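# Stack 96-well plate from nest N1 onto plate in N2

## Task

Lift the 96-well plate out of plate nest N1 and set it on top of the plate already in plate nest N2 so the two are fully nested, with the upper plate's well A1 directly above the lower plate's well A1 (A1 is at the cut-off corner of each plate). The lower plate has to remain lying flat in N2, and the stack must stay put on its own without the robot holding it. Release the plate and move the gripper away at the end.

## Robot and tools

Robot: two six-joint arms, left_arm and right_arm, each ending in a parallel two-finger gripper. N1 sits in front of left_arm and N2 lies between the two arms, so left_arm is the natural choice; right_arm may be parked out of the way. Each plate's A1 well is at its clipped corner, which is how you check orientation.

Frame: every reported gripper pose uses one shared frame with its origin on the table surface midway between the arms. +z is up, +x points out over the table, and left_arm sits on the +y side. The names left and right refer to the arms, not to image sides. The printed hand position can be slightly wrong, more so when the arm is stretched out. Gripper axes: fingers point along the gripper's +z, and they open and close along its y. end_effector_position is the point between the finger pads, just under 1 cm behind the tips.

Joint order, used in every row and every per-joint list: waist, shoulder, elbow, wrist pitch, wrist yaw, wrist roll. Stated ranges in radians: waist -2.618 to 3.054, shoulder 0.000 to 3.142, elbow 0.000 to 3.142, wrist pitch -1.571 to 1.571, wrist yaw -1.571 to 1.571, wrist roll -2.094 to 2.094. The true end may differ by up to 0.036 rad either way.

Row format (shared by execute_actions and move): one flat list of 14 numbers, each in [-1, 1], covering both arms even if only one moves: left_arm's 6 joint values then its opening, followed by right_arm's 6 joint values then its opening. The joint values are scaled offsets, not absolute angles: 1.0 equals 1.202 rad for waist, 1.258 shoulder, 1.238 elbow, 2.073 wrist pitch, 2.022 for both wrist yaw and wrist roll. The opening value is absolute: +1 fully open, -1 closed.

execute_actions(actions): a list of up to 15 actions; each action is a list of up to 15 rows, one row per control step of 1/30 s. If fewer than 15 rows are given, the last row repeats for the remaining steps. Joint offsets in every row of an action are counted from the joint angles at the start of that action (not from the previous row); for a call's first action that means the angles in the latest reported result. An action that would carry a joint more than 0.036 rad beyond its range end is rejected for both arms; if the first action fails this check, or any action is malformed, nothing in the call runs. A joint pushed to its real end stops there and the result may print "joint sent to its limit"; absence of that line proves nothing. An empty list just returns current state and images.

move(target, speed, blocking): target is one 14-number row as above, with joint offsets measured from the "Joint positions" of the most recent result showing them. All joints travel in sync to their targets, so grippers trace curves; duration is clamped to 0.5 to 10 s. speed is in rad/s for the joint with the longest way to go, 0.01 to 2, default 0.5. It does not avoid obstacles or the other arm. Finger values are applied at the start. The extra "move:" line reports the ending (done, off_target, moving, held, fault), limits=held or limits=none, and the farthest-off joint per arm. With blocking=false the call returns after 0.5 s; until you see the move has ended, use wait or stop before sending rows or moves.

wait(seconds): 0 to 10 s, arms hold their last command; ends early if a running move finishes. stop(): brakes a running move (needs room; fingers continue). zoom_image(camera, region): region [x0, y0, x1, y1] in pixels of that camera's 504x504 image, at most 504 by 504, origin top-left; cameras cam_head_left, cam_head_right, cam_high, cam_low, cam_left_wrist, cam_right_wrist. finished_scene(scene): pass the number of the current scene; irreversible; the outcome must already hold and keep holding.

Result lines: a pose per arm; Joint positions and Joint velocities per arm in joint order (rad, rad/s) plus finger-pad gap (m, 0.087 fully open); Joint targets, the angles currently being driven toward (these can shift by themselves); grip_measured on the command scale. "joint command not followed" means the clearance check altered some joint targets. FAULT or OVER-TEMPERATURE FAULT lines mean an arm stopped; MOTOR HOT warns from 75 °C.

Motion details: joint speed is capped, each step's target stays within a set lead of the measured angle (0.202 waist, 0.258 shoulder, 0.238 elbow, 0.573 wrist pitch, 0.522 wrist yaw and roll), and steps that would shift the gripper over 70 mm are scaled back, so big moves span several actions; an unfinished motion may need recommanding. Friction can leave a joint up to about 0.031 rad short, and smaller commands may do nothing.

Gripping: to hold, command an opening below grip_measured, about 0.02 below for a firm hold. Each gripper's reading may be off by about 1 mm. Pads give about 20 N; a fast close can squeeze harder or bounce open. Occasional external tugs on held or loose items can happen.

Avoid: dropping or knocking anything off the table, slamming, fast contact or targets deep past a contact (both press harder), arms colliding, and holding a load longer than needed (motors heat; at 90 °C the arm halts 10 s, at 100 °C it goes limp and falls). The simulation keeps running between your replies with the last command held. Once stacked, open the gripper and withdraw.

Each tool is called by a JSON object that holds its "method" and its "body".

## Session

{"method": "execute_actions", "body": {"actions": []}}

Scene clock: 0.00 s.
left_arm: end_effector_position=(+0.0921, +0.3275, +0.1504) grip_measured=+1.000 end_effector_quat_wxyz=(+0.206, -0.350, +0.909, -0.096) | right_arm: end_effector_position=(+0.4917, -0.4981, +0.2246) grip_measured=+1.000 end_effector_quat_wxyz=(+0.487, +0.813, +0.317, +0.041)
Joint names: [waist, shoulder, elbow, wrist pitch, wrist yaw, wrist roll]
Joint positions: left_arm=[ 0.717  0.732  0.904 -1.437  0.348  0.021  0.087] | right_arm=[-0.168  1.883  1.691 -0.557  0.696  1.82   0.087]
Joint velocities: left_arm=[ 0.002 -0.022 -0.007 -0.022  0.007 -0.007  0.   ] | right_arm=[ 0.007 -0.012 -0.027  0.066 -0.037 -0.081  0.   ]
Joint targets: left_arm=[0.717 0.732 0.904 -1.437 0.348 0.021] | right_arm=[-0.168 1.883 1.691 -0.557 0.696 1.820]

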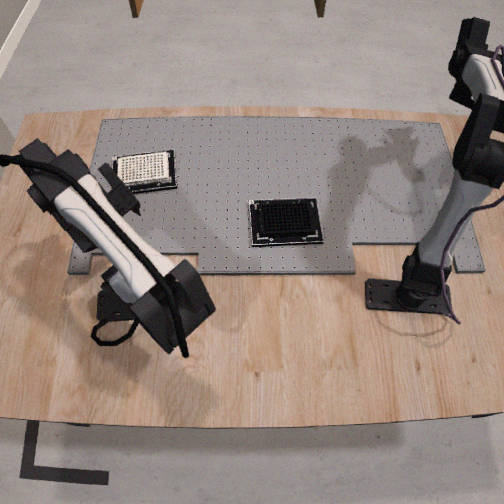

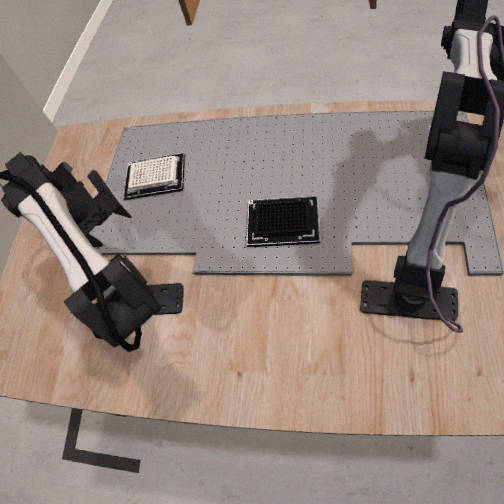

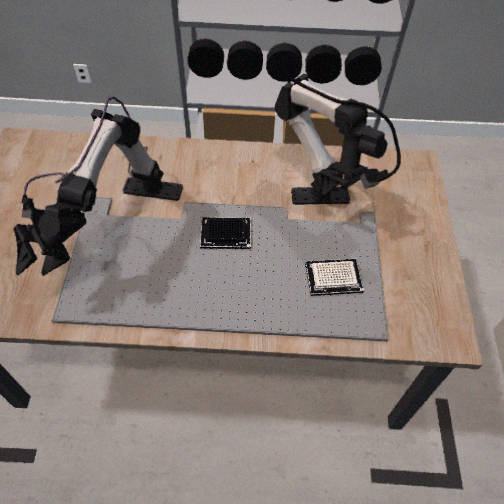

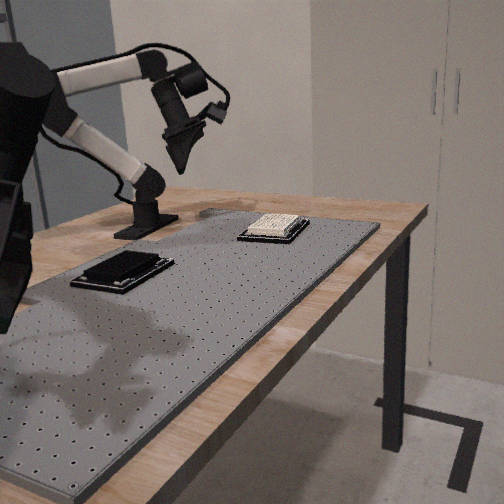

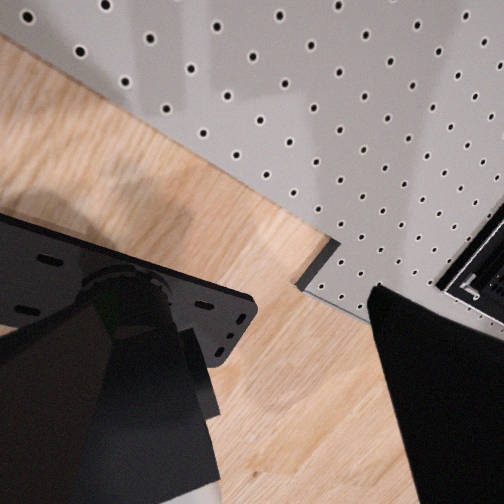

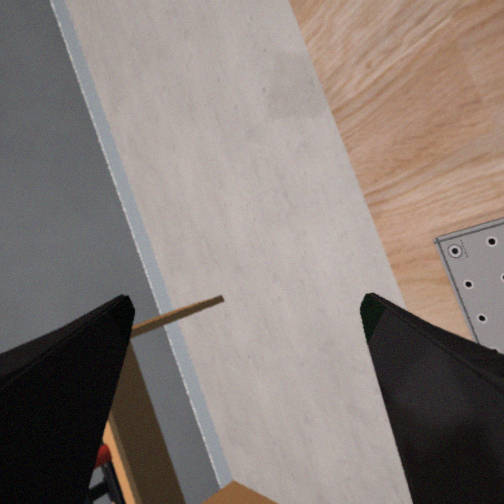

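{"method": "zoom_image", "body": {"camera": "cam_head_left", "region": [100, 135, 190, 205]}}

{"method": "zoom_image", "body": {"camera": "cam_head_left", "region": [240, 185, 330, 255]}}

{"method": "zoom_image", "body": {"camera": "cam_high", "region": [190, 205, 270, 260]}}

{"method": "zoom_image", "body": {"camera": "cam_high", "region": [295, 250, 375, 305]}}

{"method": "zoom_image", "body": {"camera": "cam_low", "region": [60, 200, 320, 300]}}

Region (100, 135, 190, 205) of cam_head_left's 504x504 image, scaled by 5.600, with more detail than that image has.

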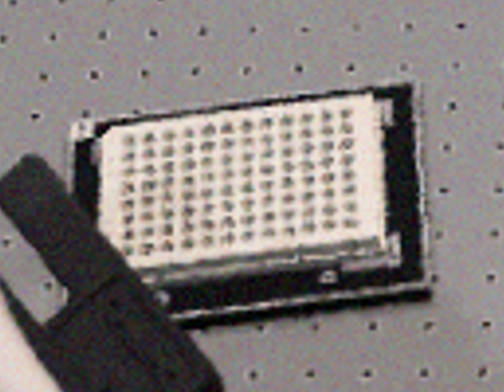

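Region (240, 185, 330, 255) of cam_head_left's 504x504 image, scaled by 5.600, with more detail than that image has.

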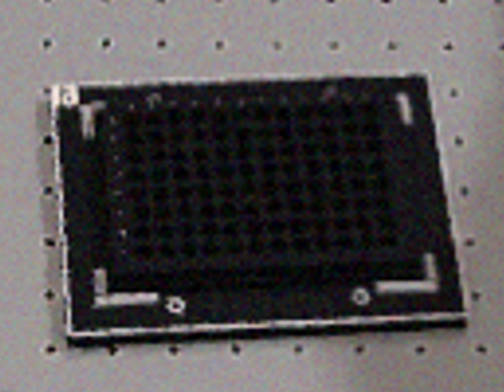

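Region (190, 205, 270, 260) of cam_high's 504x504 image, scaled by 6.300, with more detail than that image has; it fills the top 346 rows of this view, and the rest is white.

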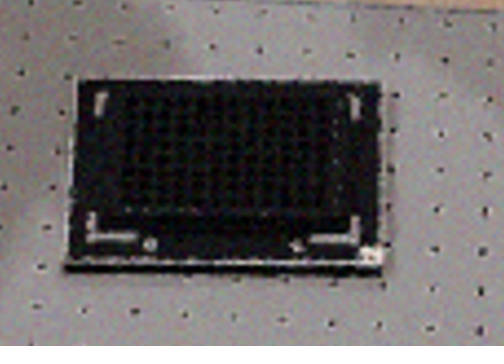

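Region (295, 250, 375, 305) of cam_high's 504x504 image, scaled by 6.300, with more detail than that image has; it fills the top 346 rows of this view, and the rest is white.

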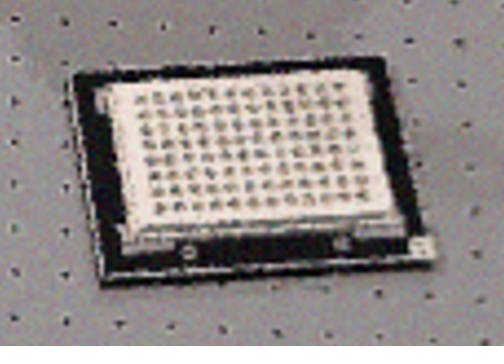

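Region (60, 200, 320, 300) of cam_low's 504x504 image, scaled by 1.938, with more detail than that image has; it fills the top 194 rows of this view, and the rest is white.

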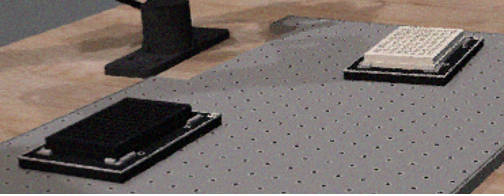

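{"method": "move", "body": {"target": [-0.5965,0.61,0.40,-0.016,-0.172,0.72,1,0,0,0,0,0,0,1], "speed": 1.0}}

Scene clock: 19.17 s.
left_arm: end_effector_position=(+0.2290, +0.3687, +0.1597) grip_measured=+1.000 end_effector_quat_wxyz=(+0.006, +0.633, +0.774, -0.003) | right_arm: end_effector_position=(+0.4917, -0.4981, +0.2246) grip_measured=+1.000 end_effector_quat_wxyz=(+0.487, +0.813, +0.317, +0.041)
Joint names: [waist, shoulder, elbow, wrist pitch, wrist yaw, wrist roll]
Joint positions: left_arm=[ 0.007  1.487  1.379 -1.458  0.012  1.471  0.087] | right_arm=[-0.168  1.883  1.691 -0.557  0.696  1.82   0.087]
Joint velocities: left_arm=[ 0.002  0.012  0.002 -0.022 -0.051  0.051  0.   ] | right_arm=[ 0.012  0.002 -0.017 -0.081 -0.007  0.007  0.   ]
Joint targets: left_arm=[0.000 1.500 1.399 -1.470 0.001 1.476] | right_arm=[-0.168 1.883 1.691 -0.557 0.696 1.820]
move: off_target (left_arm); limits=none; left_arm: farthest joint: the elbow, 0.021 radians from its target (0.495 radians at the start); right_arm: farthest joint: the waist, 0.000 radians from its target (0.000 radians at the start)

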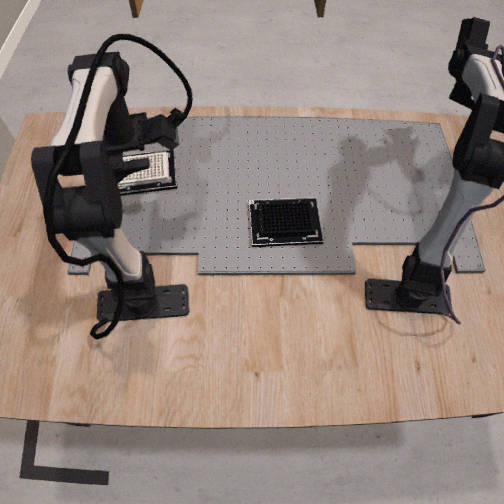

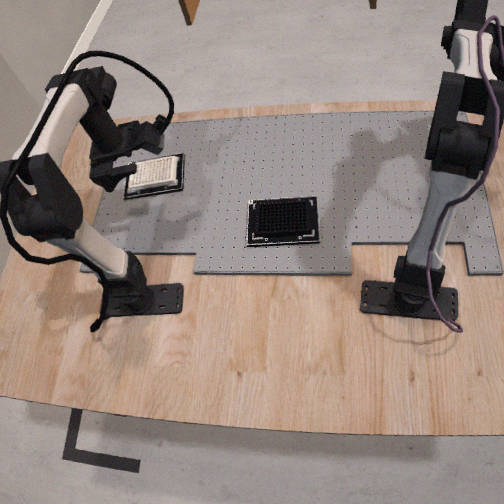

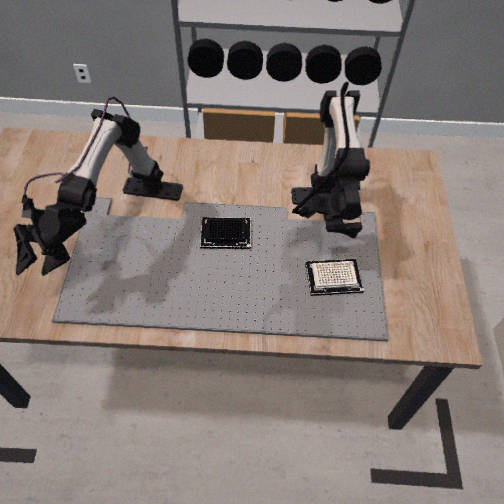

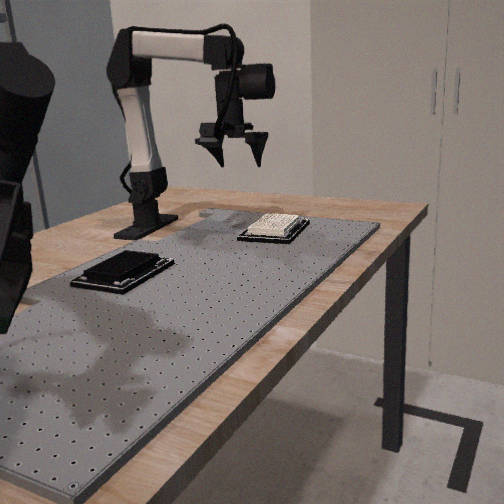

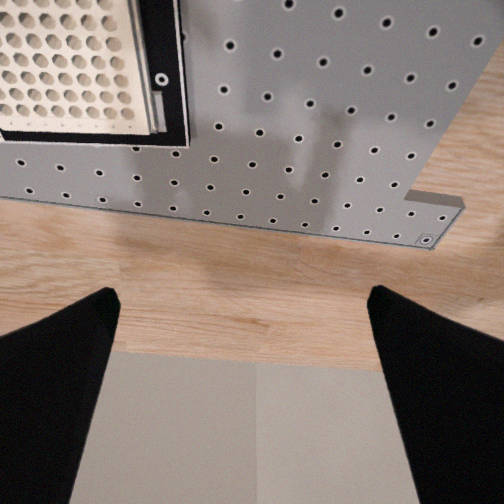

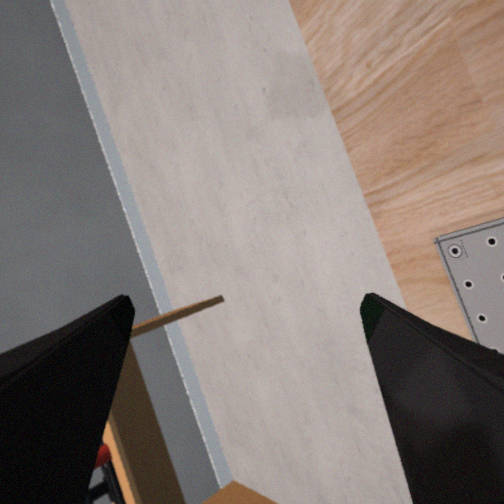

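{"method": "move", "body": {"target": [-0.099,0.262,0.072,0.12,-0.012,-0.032,1,0,0,0,0,0,0,1], "speed": 0.5}}

Scene clock: 35.40 s.
left_arm: end_effector_position=(+0.3118, +0.3423, +0.0895) grip_measured=+1.000 end_effector_quat_wxyz=(-0.006, +0.654, +0.757, -0.004) | right_arm: end_effector_position=(+0.4917, -0.4981, +0.2246) grip_measured=+1.000 end_effector_quat_wxyz=(+0.487, +0.813, +0.317, +0.041)
Joint names: [waist, shoulder, elbow, wrist pitch, wrist yaw, wrist roll]
Joint positions: left_arm=[-0.106  1.808  1.444 -1.221 -0.001  1.412  0.087] | right_arm=[-0.168  1.883  1.691 -0.557  0.696  1.82   0.087]
Joint velocities: left_arm=[ 0.002 -0.017  0.007  0.066 -0.007 -0.007  0.   ] | right_arm=[ 0.002 -0.027  0.007 -0.022 -0.037 -0.037  0.   ]
Joint targets: left_arm=[-0.112 1.816 1.468 -1.209 -0.012 1.406] | right_arm=[-0.168 1.883 1.691 -0.557 0.696 1.820]
move: off_target (left_arm); limits=none; left_arm: farthest joint: the elbow, 0.024 radians from its target (0.090 radians at the start); right_arm: farthest joint: the waist, 0.000 radians from its target (0.000 radians at the start)

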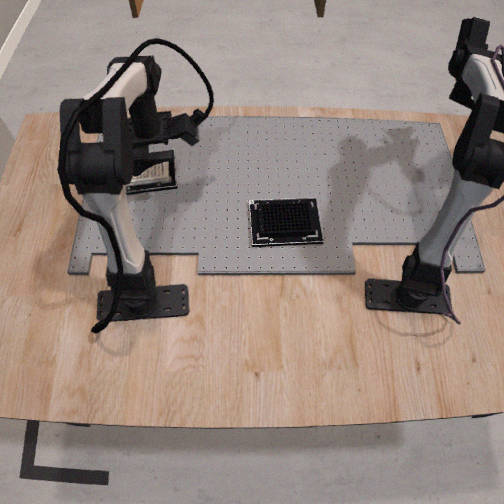

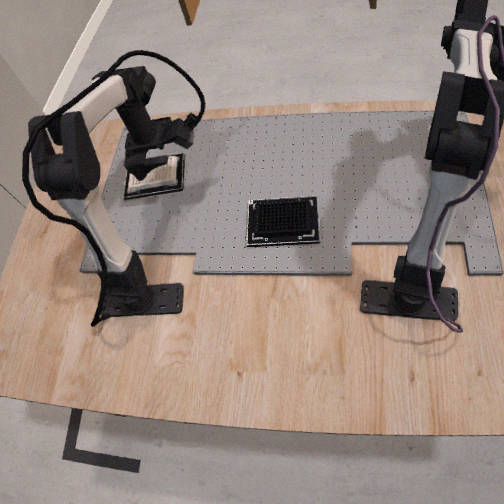

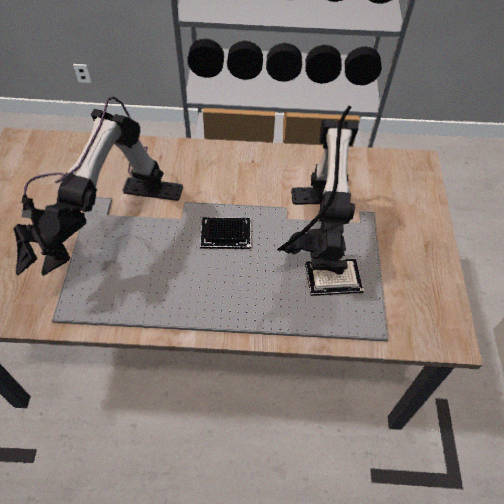

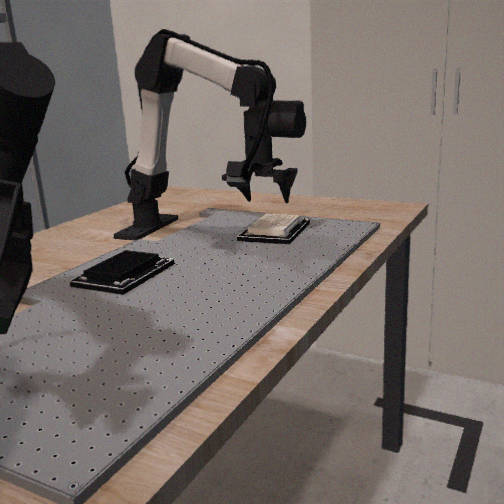

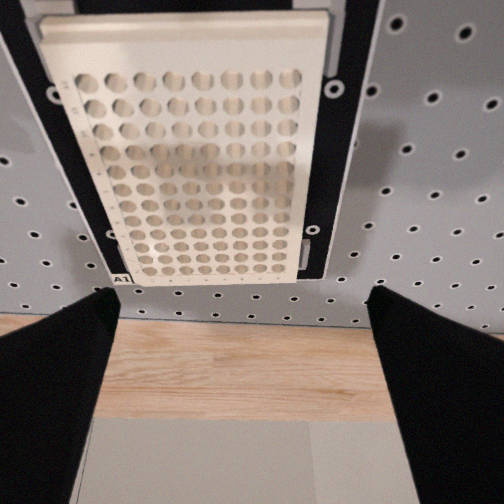

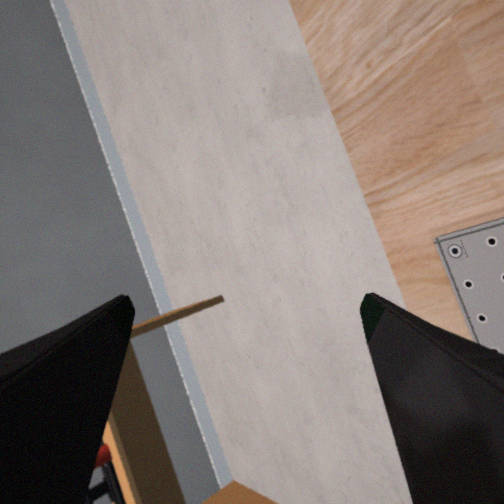

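{"method": "move", "body": {"target": [0,0.064,-0.038,0.0697,0,-0.0153,1,0,0,0,0,0,0,1], "speed": 0.25}}

Scene clock: 41.83 s.
left_arm: end_effector_position=(+0.3334, +0.3418, +0.0612) grip_measured=+1.000 end_effector_quat_wxyz=(+0.009, +0.644, +0.765, +0.008) | right_arm: end_effector_position=(+0.4917, -0.4981, +0.2246) grip_measured=+1.000 end_effector_quat_wxyz=(+0.487, +0.813, +0.317, +0.041)
Joint names: [waist, shoulder, elbow, wrist pitch, wrist yaw, wrist roll]
Joint positions: left_arm=[-0.106  1.875  1.417 -1.089 -0.001  1.386  0.087] | right_arm=[-0.168  1.883  1.691 -0.557  0.696  1.82   0.087]
Joint velocities: left_arm=[ 0.002  0.012  0.002 -0.037 -0.022 -0.007  0.   ] | right_arm=[ 0.002  0.007 -0.017  0.066 -0.022 -0.007  0.   ]
Joint targets: left_arm=[-0.106 1.889 1.397 -1.077 -0.001 1.380] | right_arm=[-0.168 1.883 1.691 -0.557 0.696 1.820]
move: done; limits=none; left_arm: farthest joint: the elbow, 0.020 radians from its target (0.047 radians at the start); right_arm: farthest joint: the waist, 0.000 radians from its target (0.000 radians at the start)

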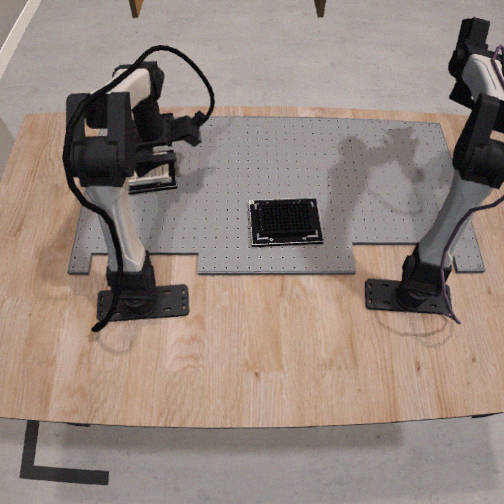

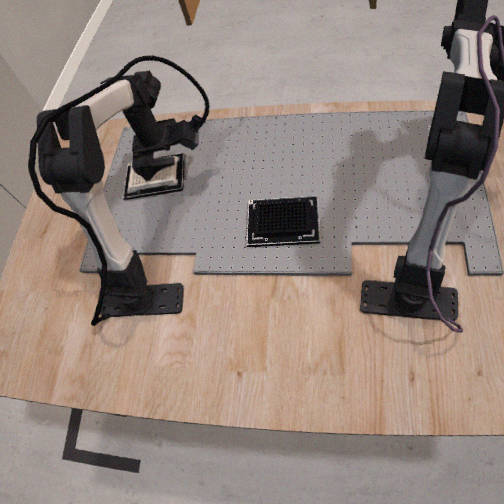

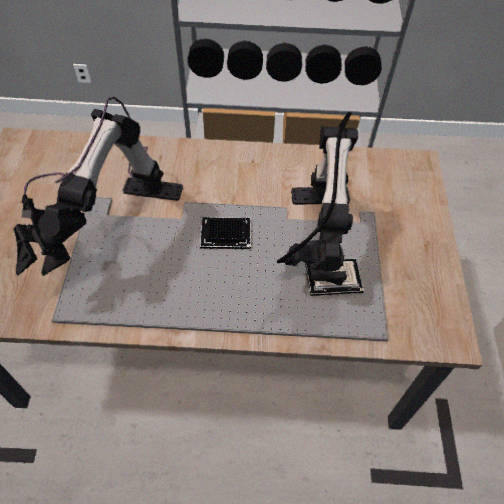

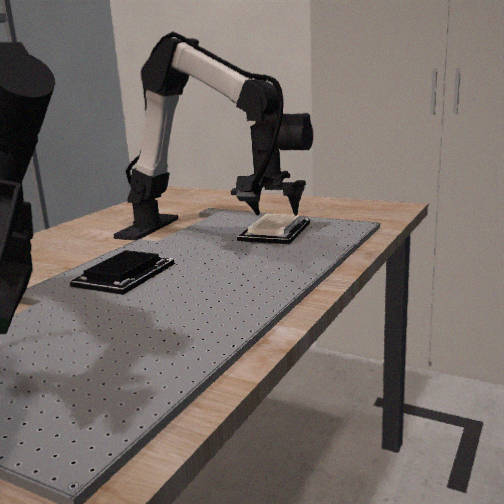

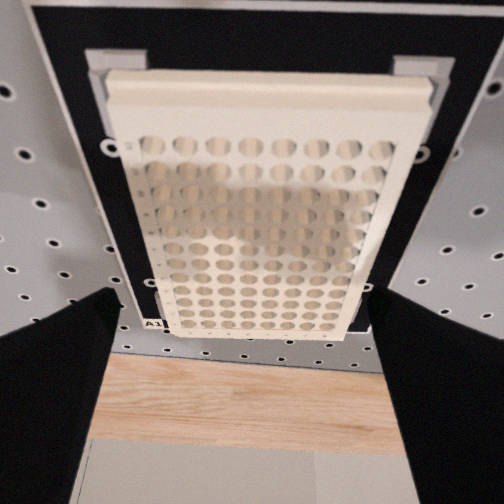

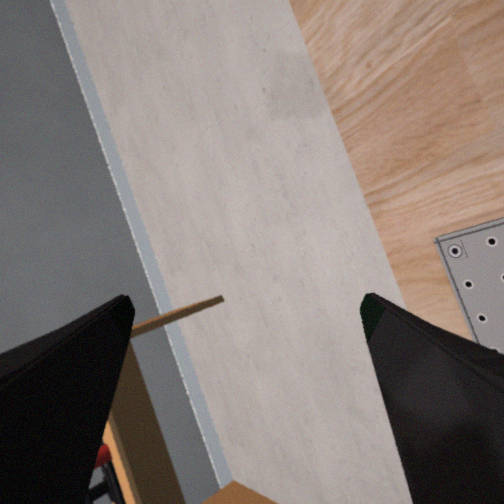

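{"method": "move", "body": {"target": [0,0.0135,-0.033,0,0,0,1,0,0,0,0,0,0,1], "speed": 0.1}}

{"method": "zoom_image", "body": {"camera": "cam_low", "region": [225, 170, 325, 250]}}

Scene clock: 47.07 s.
left_arm: end_effector_position=(+0.3277, +0.3419, +0.0565) grip_measured=+1.000 end_effector_quat_wxyz=(+0.002, +0.644, +0.765, +0.002) | right_arm: end_effector_position=(+0.4917, -0.4981, +0.2246) grip_measured=+1.000 end_effector_quat_wxyz=(+0.487, +0.813, +0.317, +0.041)
Joint names: [waist, shoulder, elbow, wrist pitch, wrist yaw, wrist roll]
Joint positions: left_arm=[-0.106  1.875  1.398 -1.088 -0.001  1.386  0.087] | right_arm=[-0.168  1.883  1.691 -0.557  0.696  1.82   0.087]
Joint velocities: left_arm=[-0.002  0.017 -0.002 -0.066 -0.007 -0.037  0.   ] | right_arm=[-0.012 -0.007  0.012  0.066 -0.037 -0.007  0.   ]
Joint targets: left_arm=[-0.106 1.892 1.377 -1.089 -0.001 1.386] | right_arm=[-0.168 1.883 1.691 -0.557 0.696 1.820]
move: off_target (left_arm); limits=none; left_arm: farthest joint: the elbow, 0.022 radians from its target (0.041 radians at the start); right_arm: farthest joint: the waist, 0.000 radians from its target (0.000 radians at the start)

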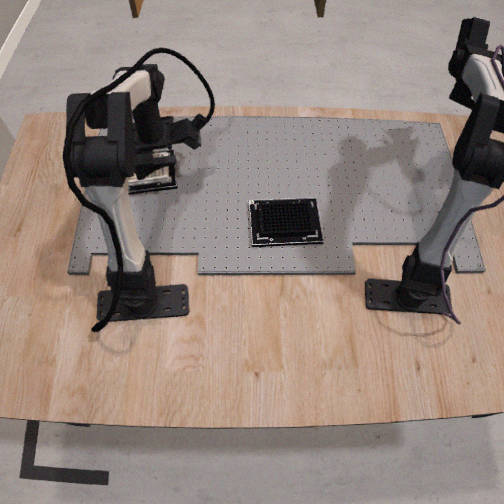

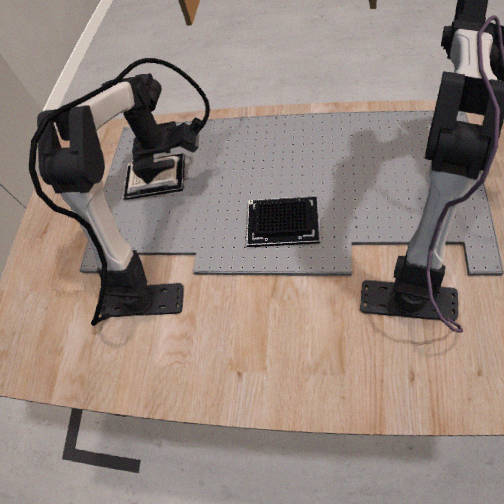

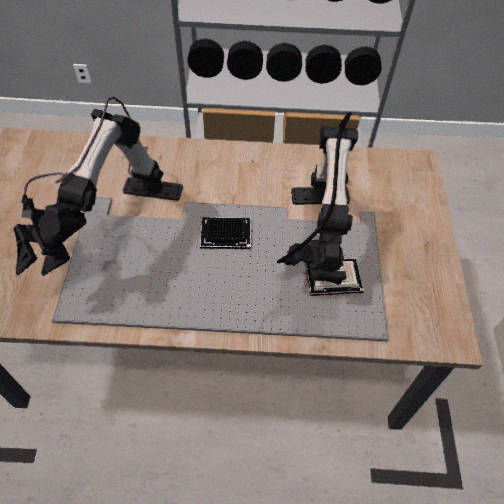

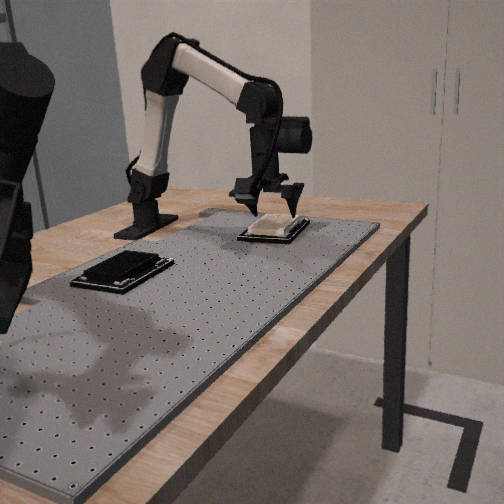

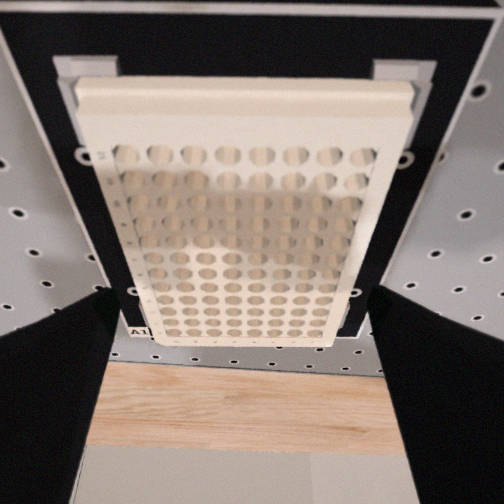

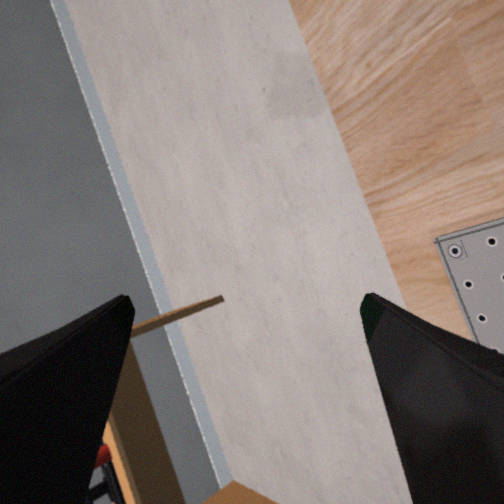

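Region (225, 170, 325, 250) of cam_low's 504x504 image, scaled by 5.040, with more detail than that image has; it fills the top 403 rows of this view, and the rest is white.

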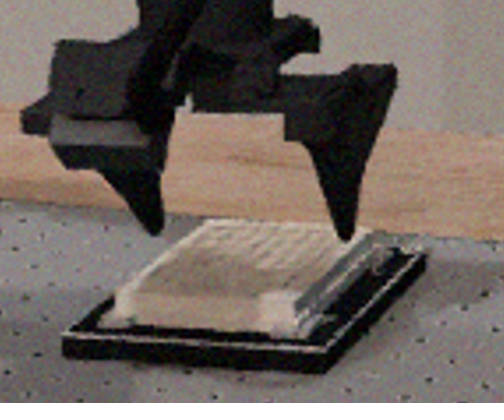

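{"method": "execute_actions", "body": {"actions": [[[0,0.0135,-0.0195,0.007,0,0,1,0,0,0,0,0,0,1],[0,0.0146,-0.0218,0.009,0,0,1,0,0,0,0,0,0,1],[0,0.0156,-0.0238,0.0107,0,0,1,0,0,0,0,0,0,1],[0,0.0165,-0.0258,0.0123,0,0,1,0,0,0,0,0,0,1],[0,0.0175,-0.0279,0.014,0,0,1,0,0,0,0,0,0,1],[0,0.0184,-0.0299,0.0156,0,0,1,0,0,0,0,0,0,1],[0,0.0194,-0.0319,0.0173,0,0,1,0,0,0,0,0,0,1],[0,0.0203,-0.0339,0.0189,0,0,1,0,0,0,0,0,0,1],[0,0.0213,-0.036,0.0205,0,0,1,0,0,0,0,0,0,1],[0,0.0222,-0.038,0.0222,0,0,1,0,0,0,0,0,0,1]]]}}

{"method": "execute_actions", "body": {"actions": []}}

Scene clock: 55.63 s.
left_arm: end_effector_position=(+0.3261, +0.3419, +0.0462) grip_measured=+1.000 end_effector_quat_wxyz=(-0.002, +0.644, +0.765, -0.001) | right_arm: end_effector_position=(+0.4917, -0.4981, +0.2246) grip_measured=+1.000 end_effector_quat_wxyz=(+0.487, +0.813, +0.317, +0.041)
Joint names: [waist, shoulder, elbow, wrist pitch, wrist yaw, wrist roll]
Joint positions: left_arm=[-0.106  1.888  1.372 -1.058 -0.001  1.386  0.087] | right_arm=[-0.168  1.883  1.691 -0.557  0.696  1.82   0.087]
Joint velocities: left_arm=[ 0.007  0.007  0.002 -0.022  0.11  -0.037  0.   ] | right_arm=[-0.002 -0.002 -0.012 -0.022 -0.022  0.081  0.   ]
Joint targets: left_arm=[-0.106 1.903 1.350 -1.042 -0.001 1.386] | right_arm=[-0.168 1.883 1.691 -0.557 0.696 1.820]

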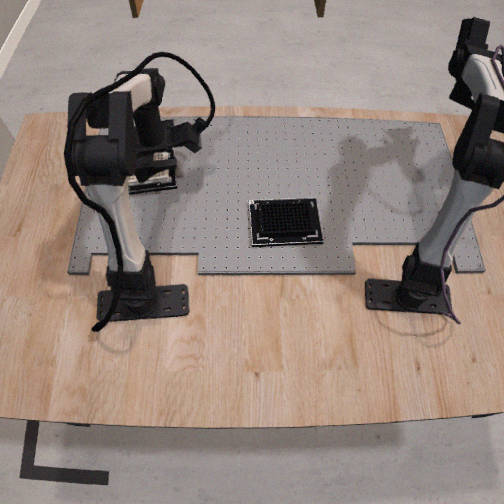

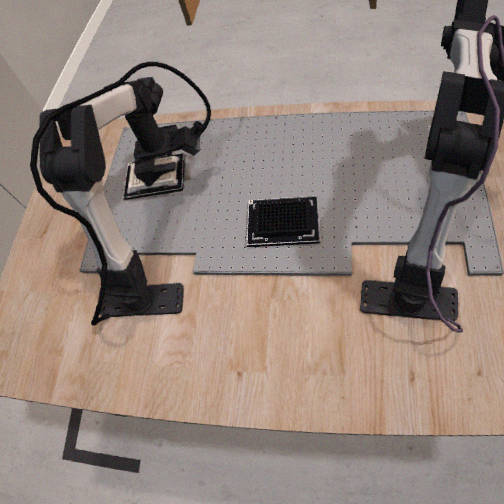

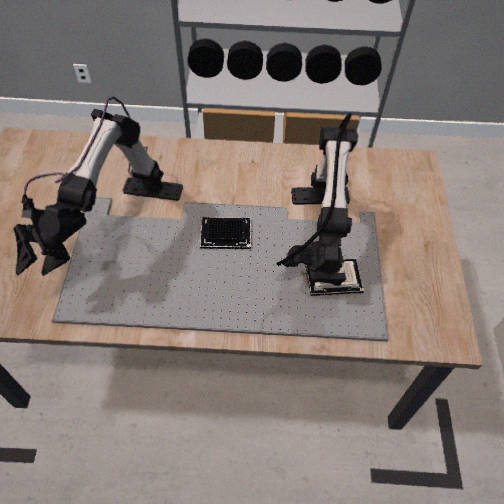

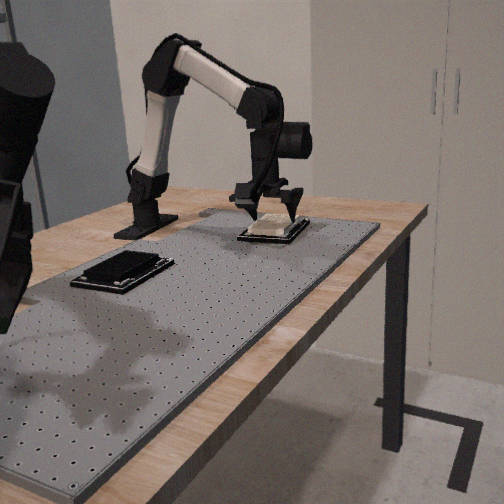

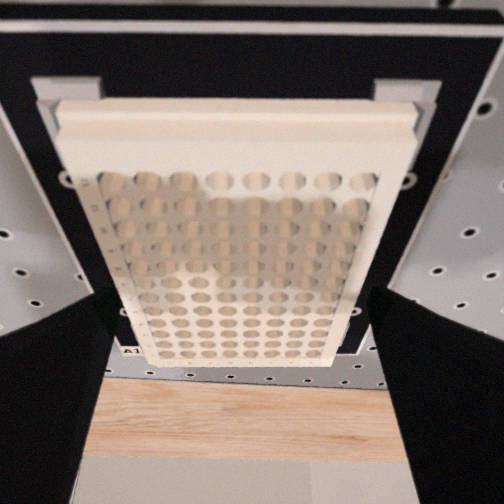

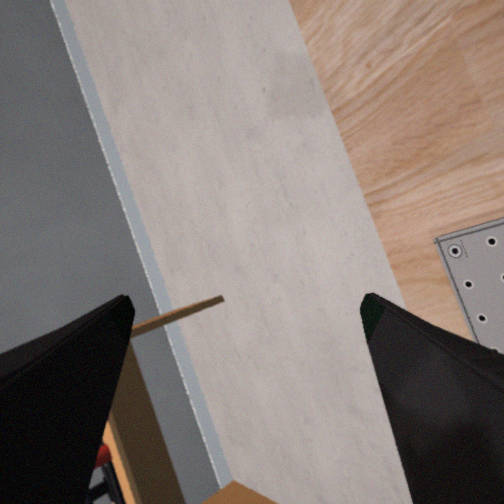

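Scene clock: 55.63 s.
left_arm: end_effector_position=(+0.3261, +0.3419, +0.0462) grip_measured=+1.000 end_effector_quat_wxyz=(-0.002, +0.644, +0.765, -0.001) | right_arm: end_effector_position=(+0.4917, -0.4981, +0.2246) grip_measured=+1.000 end_effector_quat_wxyz=(+0.487, +0.813, +0.317, +0.041)
Joint names: [waist, shoulder, elbow, wrist pitch, wrist yaw, wrist roll]
Joint positions: left_arm=[-0.106  1.888  1.372 -1.058 -0.001  1.386  0.087] | right_arm=[-0.168  1.883  1.691 -0.557  0.696  1.82   0.087]
Joint velocities: left_arm=[ 0.007  0.007  0.002 -0.022  0.11  -0.037  0.   ] | right_arm=[-0.002 -0.002 -0.012 -0.022 -0.022  0.081  0.   ]
Joint targets: left_arm=[-0.106 1.903 1.350 -1.042 -0.001 1.386] | right_arm=[-0.168 1.883 1.691 -0.557 0.696 1.820]

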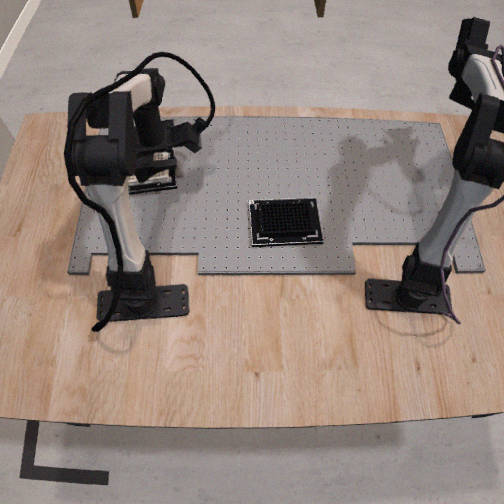

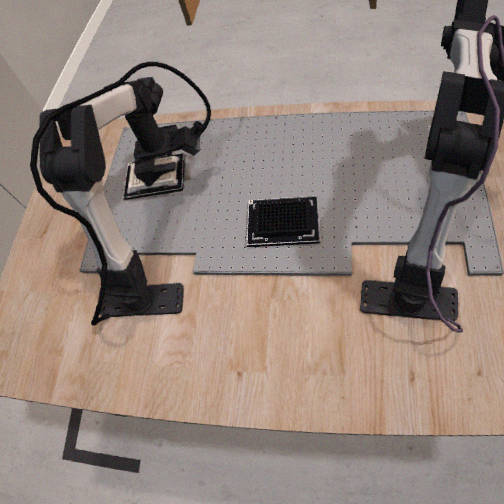

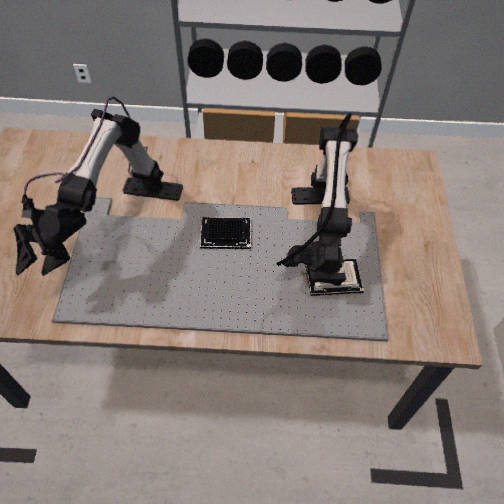

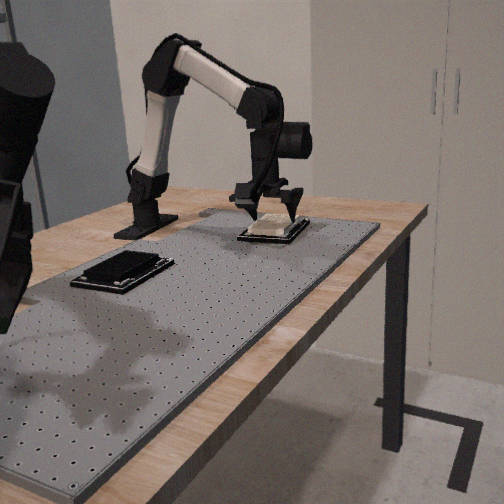

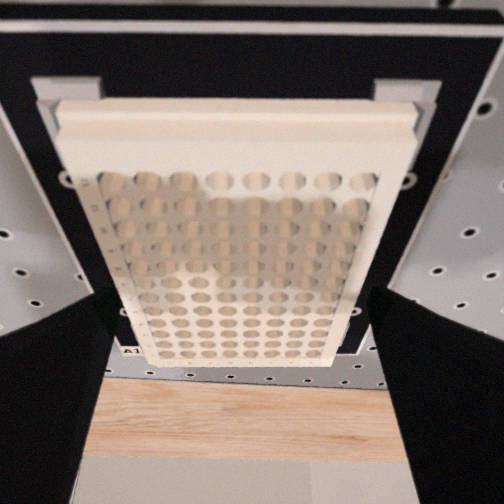

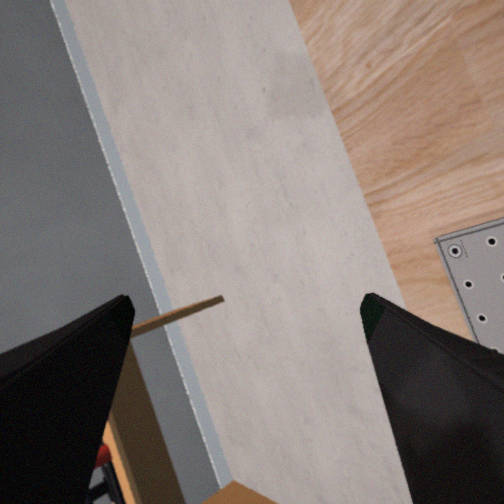

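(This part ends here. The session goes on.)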